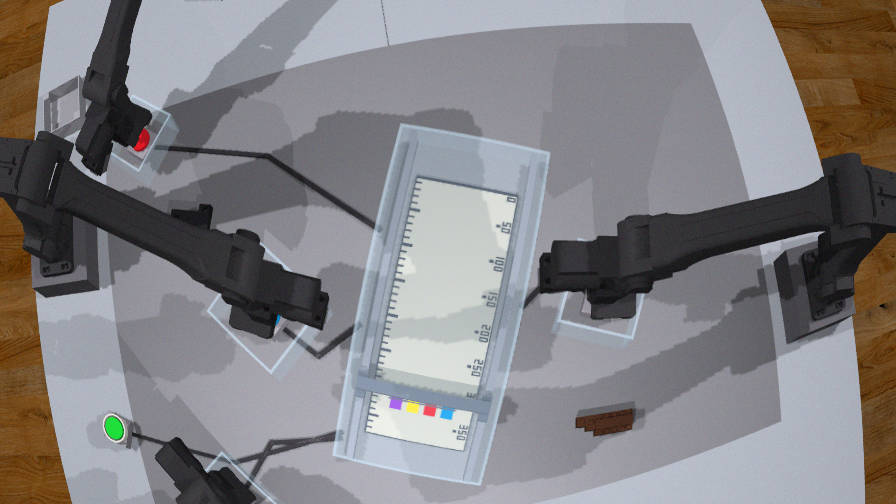

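Scene clock: 155.17 s.
Joint torques (N m, as the arm reports them, + toward a larger angle): arm1=[ 0.02 -7.    5.18  0.33  0.11 -0.07] | arm2=[ 0.32 -8.68  4.62  0.29 -0.05 -0.15] | arm3=[-0.01 -7.56  7.38  1.    0.02 -0.11] | arm4=[ 1.56 -7.24  4.98  0.56  0.03 -0.19]
Motor temperatures (°C, as the motors report them): arm1=[26 26 30 25 26 26] | arm2=[27 30 29 28 28 26] | arm3=[24 30 32 24 27 25] | arm4=[28 29 33 27 28 28]
arm1.joint_positions: joint1_rad=-0.208 joint2_rad=+1.798 joint3_rad=+0.952 joint4_rad=-0.738 joint5_rad=-0.002 joint6_rad=+0.007 gripper_m=+0.001
arm1.joint_status: all done
arm1.hand: x=+0.2360 y=-0.0843 z=+0.7618 quat_wxyz=(+0.000, -0.995, +0.095, -0.005) (m; scene frame)
arm2.joint_positions: joint1_rad=-0.558 joint2_rad=+1.742 joint3_rad=+0.985 joint4_rad=-0.829 joint5_rad=-0.001 joint6_rad=+0.010 gripper_m=+0.000
arm2.joint_status: all done
arm2.hand: x=-0.4604 y=+0.2986 z=+0.7776 quat_wxyz=(+0.002, -0.886, -0.464, -0.007) (m; scene frame)
arm3.joint_positions: joint1_rad=-0.349 joint2_rad=+1.823 joint3_rad=+1.079 joint4_rad=-0.843 joint5_rad=+0.000 joint6_rad=+0.013 gripper_m=+0.001
arm3.joint_status: all done
arm3.hand: x=-0.2281 y=-0.0273 z=+0.7777 quat_wxyz=(+0.013, -0.201, -0.979, +0.000) (m; scene frame)
arm4.joint_positions: joint1_rad=+0.552 joint2_rad=+1.650 joint3_rad=+0.948 joint4_rad=-0.884 joint5_rad=+0.001 joint6_rad=+0.011 gripper_m=+0.001
arm4.joint_status: all done
arm4.hand: x=-0.3659 y=-0.3146 z=+0.7636 quat_wxyz=(+0.004, +0.881, -0.473, +0.005) (m; scene frame)
pictures: none
No camera images: the call's "cameras" was empty. Leave "cameras" out to get every camera's image.

Scene clock: 156.23 s.
Joint torques (N m, as the arm reports them, + toward a larger angle): arm1=[ 0.03 -6.97  5.21  0.34  0.11 -0.07] | arm2=[ 0.32 -8.68  4.61  0.29 -0.04 -0.15] | arm3=[-0.1  -6.15  7.58  0.93  0.   -0.1 ] | arm4=[ 1.67 -7.03  4.98  0.52  0.03 -0.19]
Motor temperatures (°C, as the motors report them): arm1=[26 26 30 25 26 26] | arm2=[27 30 29 28 28 26] | arm3=[24 30 32 24 27 25] | arm4=[28 29 32 27 28 28]
arm1.joint_positions: joint1_rad=-0.208 joint2_rad=+1.798 joint3_rad=+0.952 joint4_rad=-0.738 joint5_rad=-0.002 joint6_rad=+0.007 gripper_m=+0.001
arm1.joint_status: all done
arm1.hand: x=+0.2360 y=-0.0843 z=+0.7618 quat_wxyz=(+0.000, -0.995, +0.095, -0.005) (m; scene frame)
arm2.joint_positions: joint1_rad=-0.558 joint2_rad=+1.742 joint3_rad=+0.985 joint4_rad=-0.829 joint5_rad=-0.001 joint6_rad=+0.010 gripper_m=+0.000
arm2.joint_status: all done
arm2.hand: x=-0.4604 y=+0.2986 z=+0.7776 quat_wxyz=(+0.002, -0.886, -0.464, -0.007) (m; scene frame)
arm3.joint_positions: joint1_rad=-0.349 joint2_rad=+1.823 joint3_rad=+1.079 joint4_rad=-0.843 joint5_rad=+0.000 joint6_rad=+0.013 gripper_m=+0.001
arm3.joint_status: all done
arm3.hand: x=-0.2281 y=-0.0273 z=+0.7777 quat_wxyz=(+0.013, -0.201, -0.979, +0.000) (m; scene frame)
arm4.joint_positions: joint1_rad=+0.552 joint2_rad=+1.650 joint3_rad=+0.948 joint4_rad=-0.884 joint5_rad=+0.001 joint6_rad=+0.011 gripper_m=+0.001
arm4.joint_status: all done
arm4.hand: x=-0.3659 y=-0.3146 z=+0.7636 quat_wxyz=(+0.004, +0.881, -0.473, +0.005) (m; scene frame)
wait: 1.07 s; at rest by 0.27 s
pictures: arm1_cam_wrist, arm2_cam_wrist, arm3_cam_wrist, arm4_cam_wrist, cam_sheet
camera_calibration (this result's frames):
arm1_cam_wrist: T_world_to_cam=[[0.186477, 0.982444, 0.00541969, 0.0316624], [0.79484, -0.154106, 0.586924, -0.640092], [0.577456, -0.10514, -0.809624, 0.593849], [0, 0, 0, 1]] pos_world=[0.159945, -0.0673112, 0.856308]
arm2_cam_wrist: T_world_to_cam=[[-0.816033, 0.577959, 0.00735323, -0.553574], [0.469344, 0.655145, 0.592031, -0.430873], [0.337352, 0.486568, -0.805881, 0.758417], [0, 0, 0, 1]] pos_world=[-0.505361, 0.233206, 0.870355]
arm3_cam_wrist: T_world_to_cam=[[-0.408126, -0.91287, 0.0100934, -0.130241], [-0.722792, 0.32986, 0.60726, -0.626195], [-0.557678, 0.240543, -0.794439, 0.619847], [0, 0, 0, 1]] pos_world=[-0.160088, -0.0614359, 0.874008]
arm4_cam_wrist: T_world_to_cam=[[0.826265, 0.563275, -0.0028004, 0.481407], [0.447555, -0.65348, 0.610458, -0.505018], [0.342026, -0.505653, -0.792044, 0.69239], [0, 0, 0, 1]] pos_world=[-0.408561, -0.251074, 0.858043]
Images, in order (width x height): arm1_cam_wrist 896x504, arm2_cam_wrist 896x504, arm3_cam_wrist 896x504, arm4_cam_wrist 896x504, cam_sheet 896x504.

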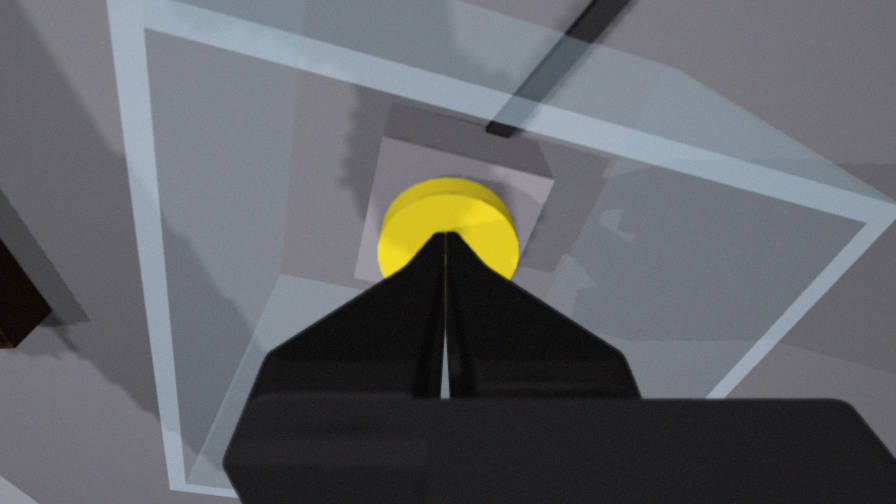

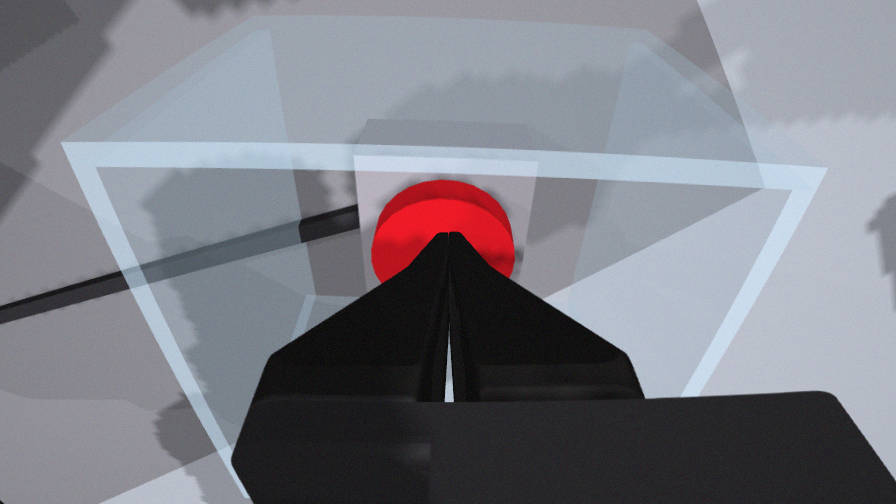

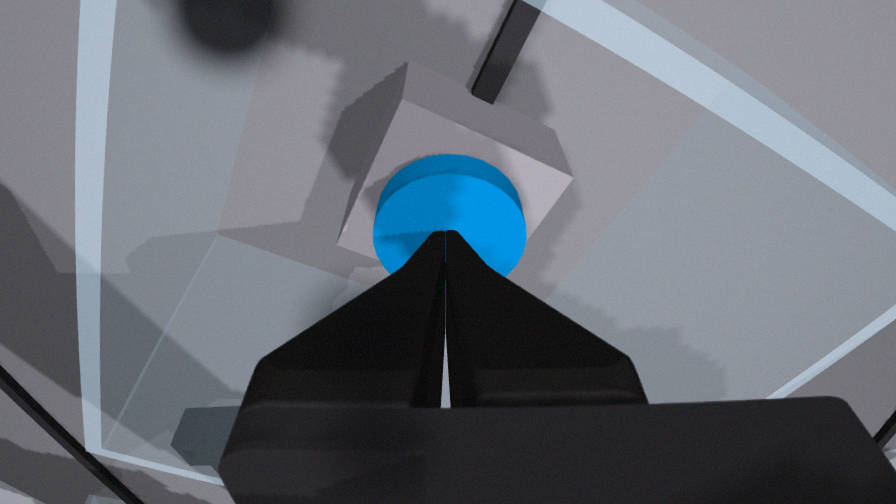

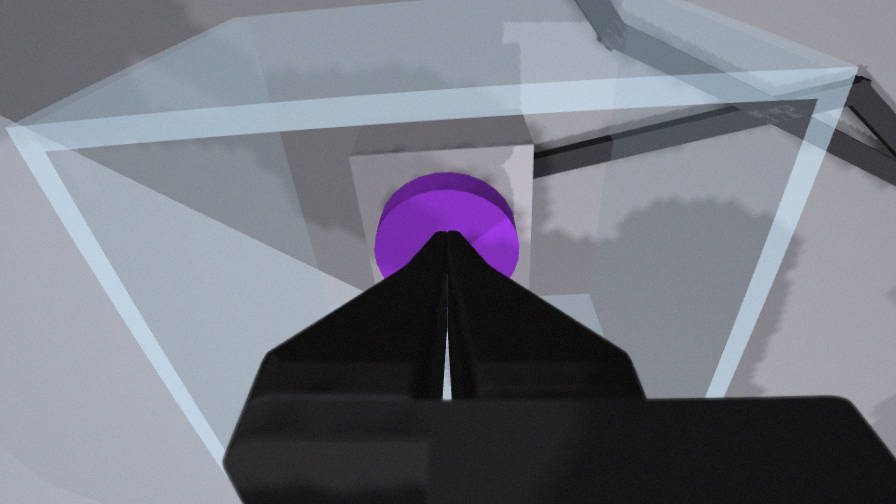

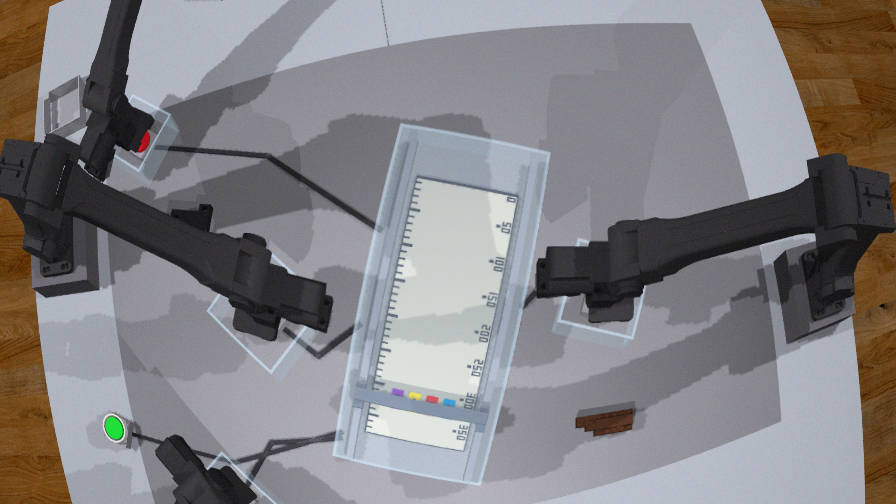

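Scene clock: 157.23 s.
Joint torques (N m, as the arm reports them, + toward a larger angle): arm1=[  0.01 -11.37   6.6    0.5    0.11  -0.07] | arm2=[  0.3  -13.75   6.     0.47  -0.04  -0.14] | arm3=[  0.4  -12.41   7.95   1.     0.01  -0.14] | arm4=[  1.52 -10.73   6.39   0.63   0.03  -0.18]
Motor temperatures (°C, as the motors report them): arm1=[26 26 30 25 26 26] | arm2=[27 30 29 28 28 26] | arm3=[24 30 32 24 27 25] | arm4=[28 29 32 27 28 28]
arm1.joint_positions: joint1_rad=-0.208 joint2_rad=+1.705 joint3_rad=+0.942 joint4_rad=-0.738 joint5_rad=-0.002 joint6_rad=+0.007 gripper_m=+0.001
arm1.joint_status: all done
arm1.hand: x=+0.2263 y=-0.0826 z=+0.7970 quat_wxyz=(+0.004, -0.995, +0.095, +0.036) (m; scene frame)
arm2.joint_positions: joint1_rad=-0.558 joint2_rad=+1.655 joint3_rad=+0.972 joint4_rad=-0.829 joint5_rad=-0.001 joint6_rad=+0.010 gripper_m=+0.000
arm2.joint_status: all done
arm2.hand: x=-0.4630 y=+0.2949 z=+0.8092 quat_wxyz=(-0.015, -0.886, -0.464, +0.026) (m; scene frame)
arm3.joint_positions: joint1_rad=-0.349 joint2_rad=+1.754 joint3_rad=+1.079 joint4_rad=-0.842 joint5_rad=+0.000 joint6_rad=+0.013 gripper_m=+0.001
arm3.joint_status: all done
arm3.hand: x=-0.2188 y=-0.0310 z=+0.8079 quat_wxyz=(-0.021, -0.201, -0.979, +0.006) (m; scene frame)
arm4.joint_positions: joint1_rad=+0.552 joint2_rad=+1.552 joint3_rad=+0.934 joint4_rad=-0.883 joint5_rad=+0.001 joint6_rad=+0.011 gripper_m=+0.001
arm4.joint_status: all done
arm4.hand: x=-0.3676 y=-0.3118 z=+0.7970 quat_wxyz=(-0.015, +0.881, -0.472, -0.032) (m; scene frame)
pictures: none
No camera images: the call's "cameras" was empty. Leave "cameras" out to get every camera's image.

Scene clock: 162.23 s.
Joint torques (N m, as the arm reports them, + toward a larger angle): arm1=[ -0.04 -11.6    6.6    0.51   0.11  -0.07] | arm2=[  0.32 -13.64   6.06   0.43  -0.04  -0.15] | arm3=[  0.8  -13.64   8.01   1.04   0.02  -0.11] | arm4=[  1.62 -10.74   6.49   0.69   0.04  -0.18]
Motor temperatures (°C, as the motors report them): arm1=[26 26 30 25 26 26] | arm2=[27 30 29 28 28 26] | arm3=[24 30 32 24 27 25] | arm4=[28 29 33 27 28 28]
arm1.joint_positions: joint1_rad=-0.208 joint2_rad=+1.705 joint3_rad=+0.942 joint4_rad=-0.738 joint5_rad=-0.002 joint6_rad=+0.007 gripper_m=+0.001
arm1.joint_status: all done
arm1.hand: x=+0.2263 y=-0.0826 z=+0.7970 quat_wxyz=(+0.004, -0.995, +0.095, +0.036) (m; scene frame)
arm2.joint_positions: joint1_rad=-0.558 joint2_rad=+1.655 joint3_rad=+0.972 joint4_rad=-0.829 joint5_rad=-0.001 joint6_rad=+0.010 gripper_m=+0.000
arm2.joint_status: all done
arm2.hand: x=-0.4630 y=+0.2949 z=+0.8092 quat_wxyz=(-0.015, -0.886, -0.464, +0.026) (m; scene frame)
arm3.joint_positions: joint1_rad=-0.349 joint2_rad=+1.754 joint3_rad=+1.079 joint4_rad=-0.842 joint5_rad=+0.000 joint6_rad=+0.013 gripper_m=+0.001
arm3.joint_status: all done
arm3.hand: x=-0.2188 y=-0.0310 z=+0.8079 quat_wxyz=(-0.021, -0.201, -0.979, +0.006) (m; scene frame)
arm4.joint_positions: joint1_rad=+0.552 joint2_rad=+1.552 joint3_rad=+0.934 joint4_rad=-0.883 joint5_rad=+0.001 joint6_rad=+0.011 gripper_m=+0.001
arm4.joint_status: all done
arm4.hand: x=-0.3676 y=-0.3118 z=+0.7970 quat_wxyz=(-0.015, +0.881, -0.472, -0.032) (m; scene frame)
wait: 5.00 s; at rest by 0.27 s
pictures: arm1_cam_wrist, arm2_cam_wrist, arm3_cam_wrist, arm4_cam_wrist, cam_sheet
camera_calibration (this result's frames):
arm1_cam_wrist: T_world_to_cam=[[0.186665, 0.98241, 0.0050765, 0.0318436], [0.840257, -0.162328, 0.517318, -0.60828], [0.509043, -0.0922997, -0.855778, 0.681523], [0, 0, 0, 1]] pos_world=[0.158243, -0.0671201, 0.897745]
arm2_cam_wrist: T_world_to_cam=[[-0.815661, 0.5785, 0.00584709, -0.552557], [0.492683, 0.689294, 0.531165, -0.395939], [0.303249, 0.436132, -0.847248, 0.819144], [0, 0, 0, 1]] pos_world=[-0.504031, 0.235318, 0.907558]
arm3_cam_wrist: T_world_to_cam=[[-0.408425, -0.912755, 0.00813681, -0.12861], [-0.760055, 0.345007, 0.550715, -0.598604], [-0.505475, 0.218742, -0.834654, 0.693249], [0, 0, 0, 1]] pos_world=[-0.157079, -0.0625088, 0.909329]
arm4_cam_wrist: T_world_to_cam=[[0.826361, 0.563135, -0.00271391, 0.481259], [0.474493, -0.693674, 0.541916, -0.470809], [0.303289, -0.449106, -0.840428, 0.762789], [0, 0, 0, 1]] pos_world=[-0.405644, -0.255029, 0.897515]
Images, in order (width x height): arm1_cam_wrist 896x504, arm2_cam_wrist 896x504, arm3_cam_wrist 896x504, arm4_cam_wrist 896x504, cam_sheet 896x504.

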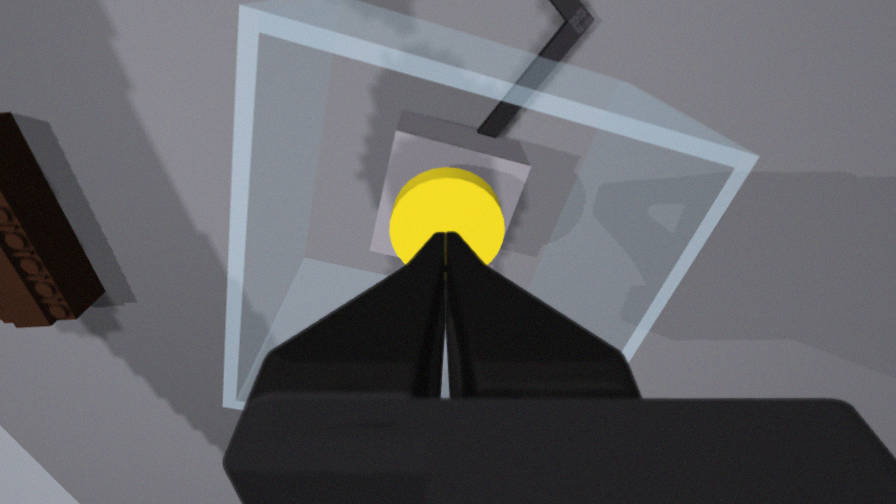

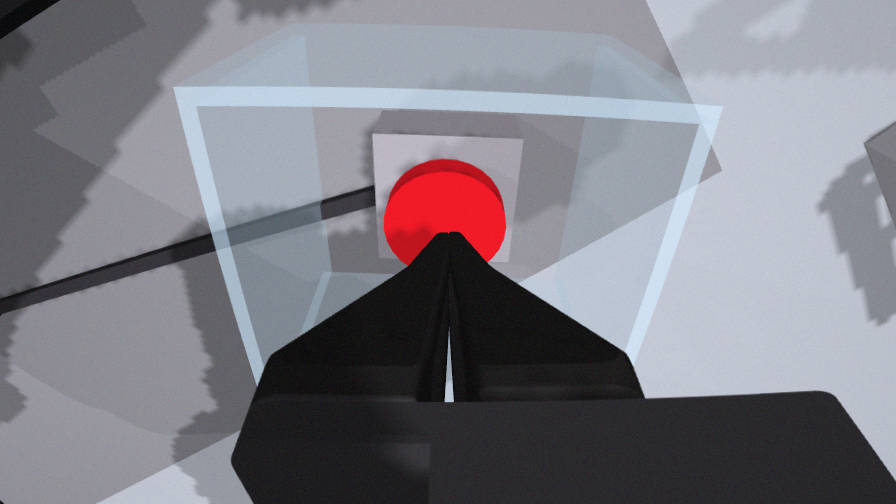

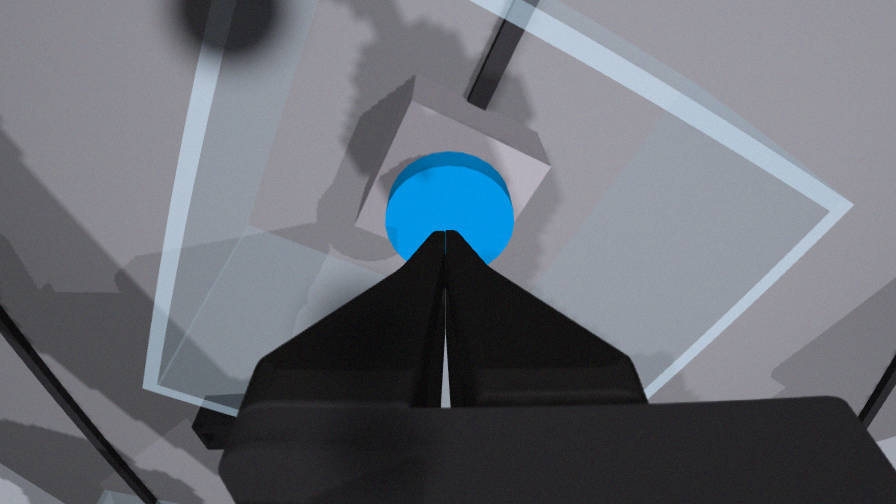

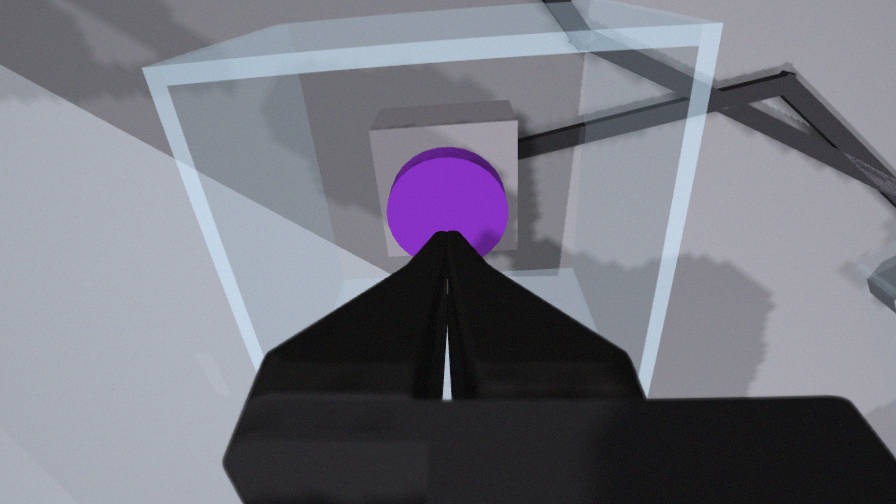

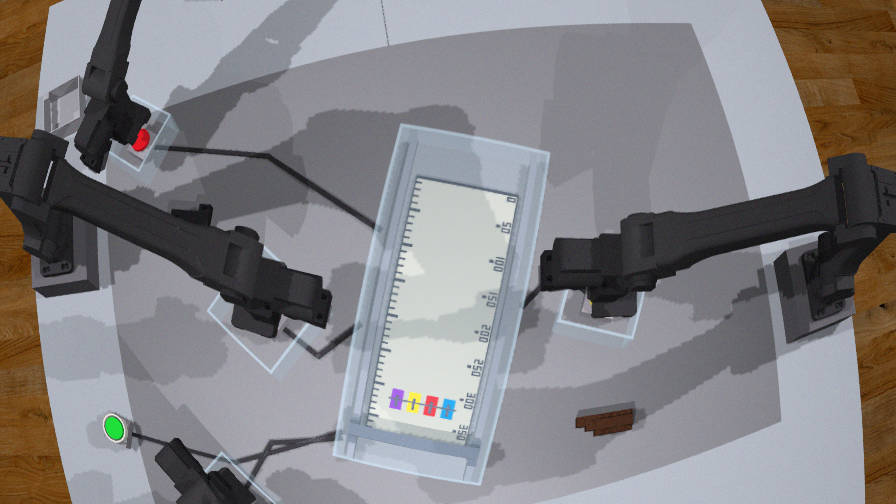

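Region (360, 340, 520, 470) of cam_sheet's 896x504 image, scaled by 3.150, with more detail than that image has; it fills the top 410 rows of this view, and the rest is white.

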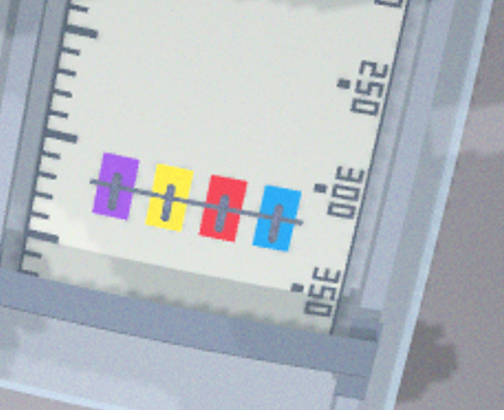

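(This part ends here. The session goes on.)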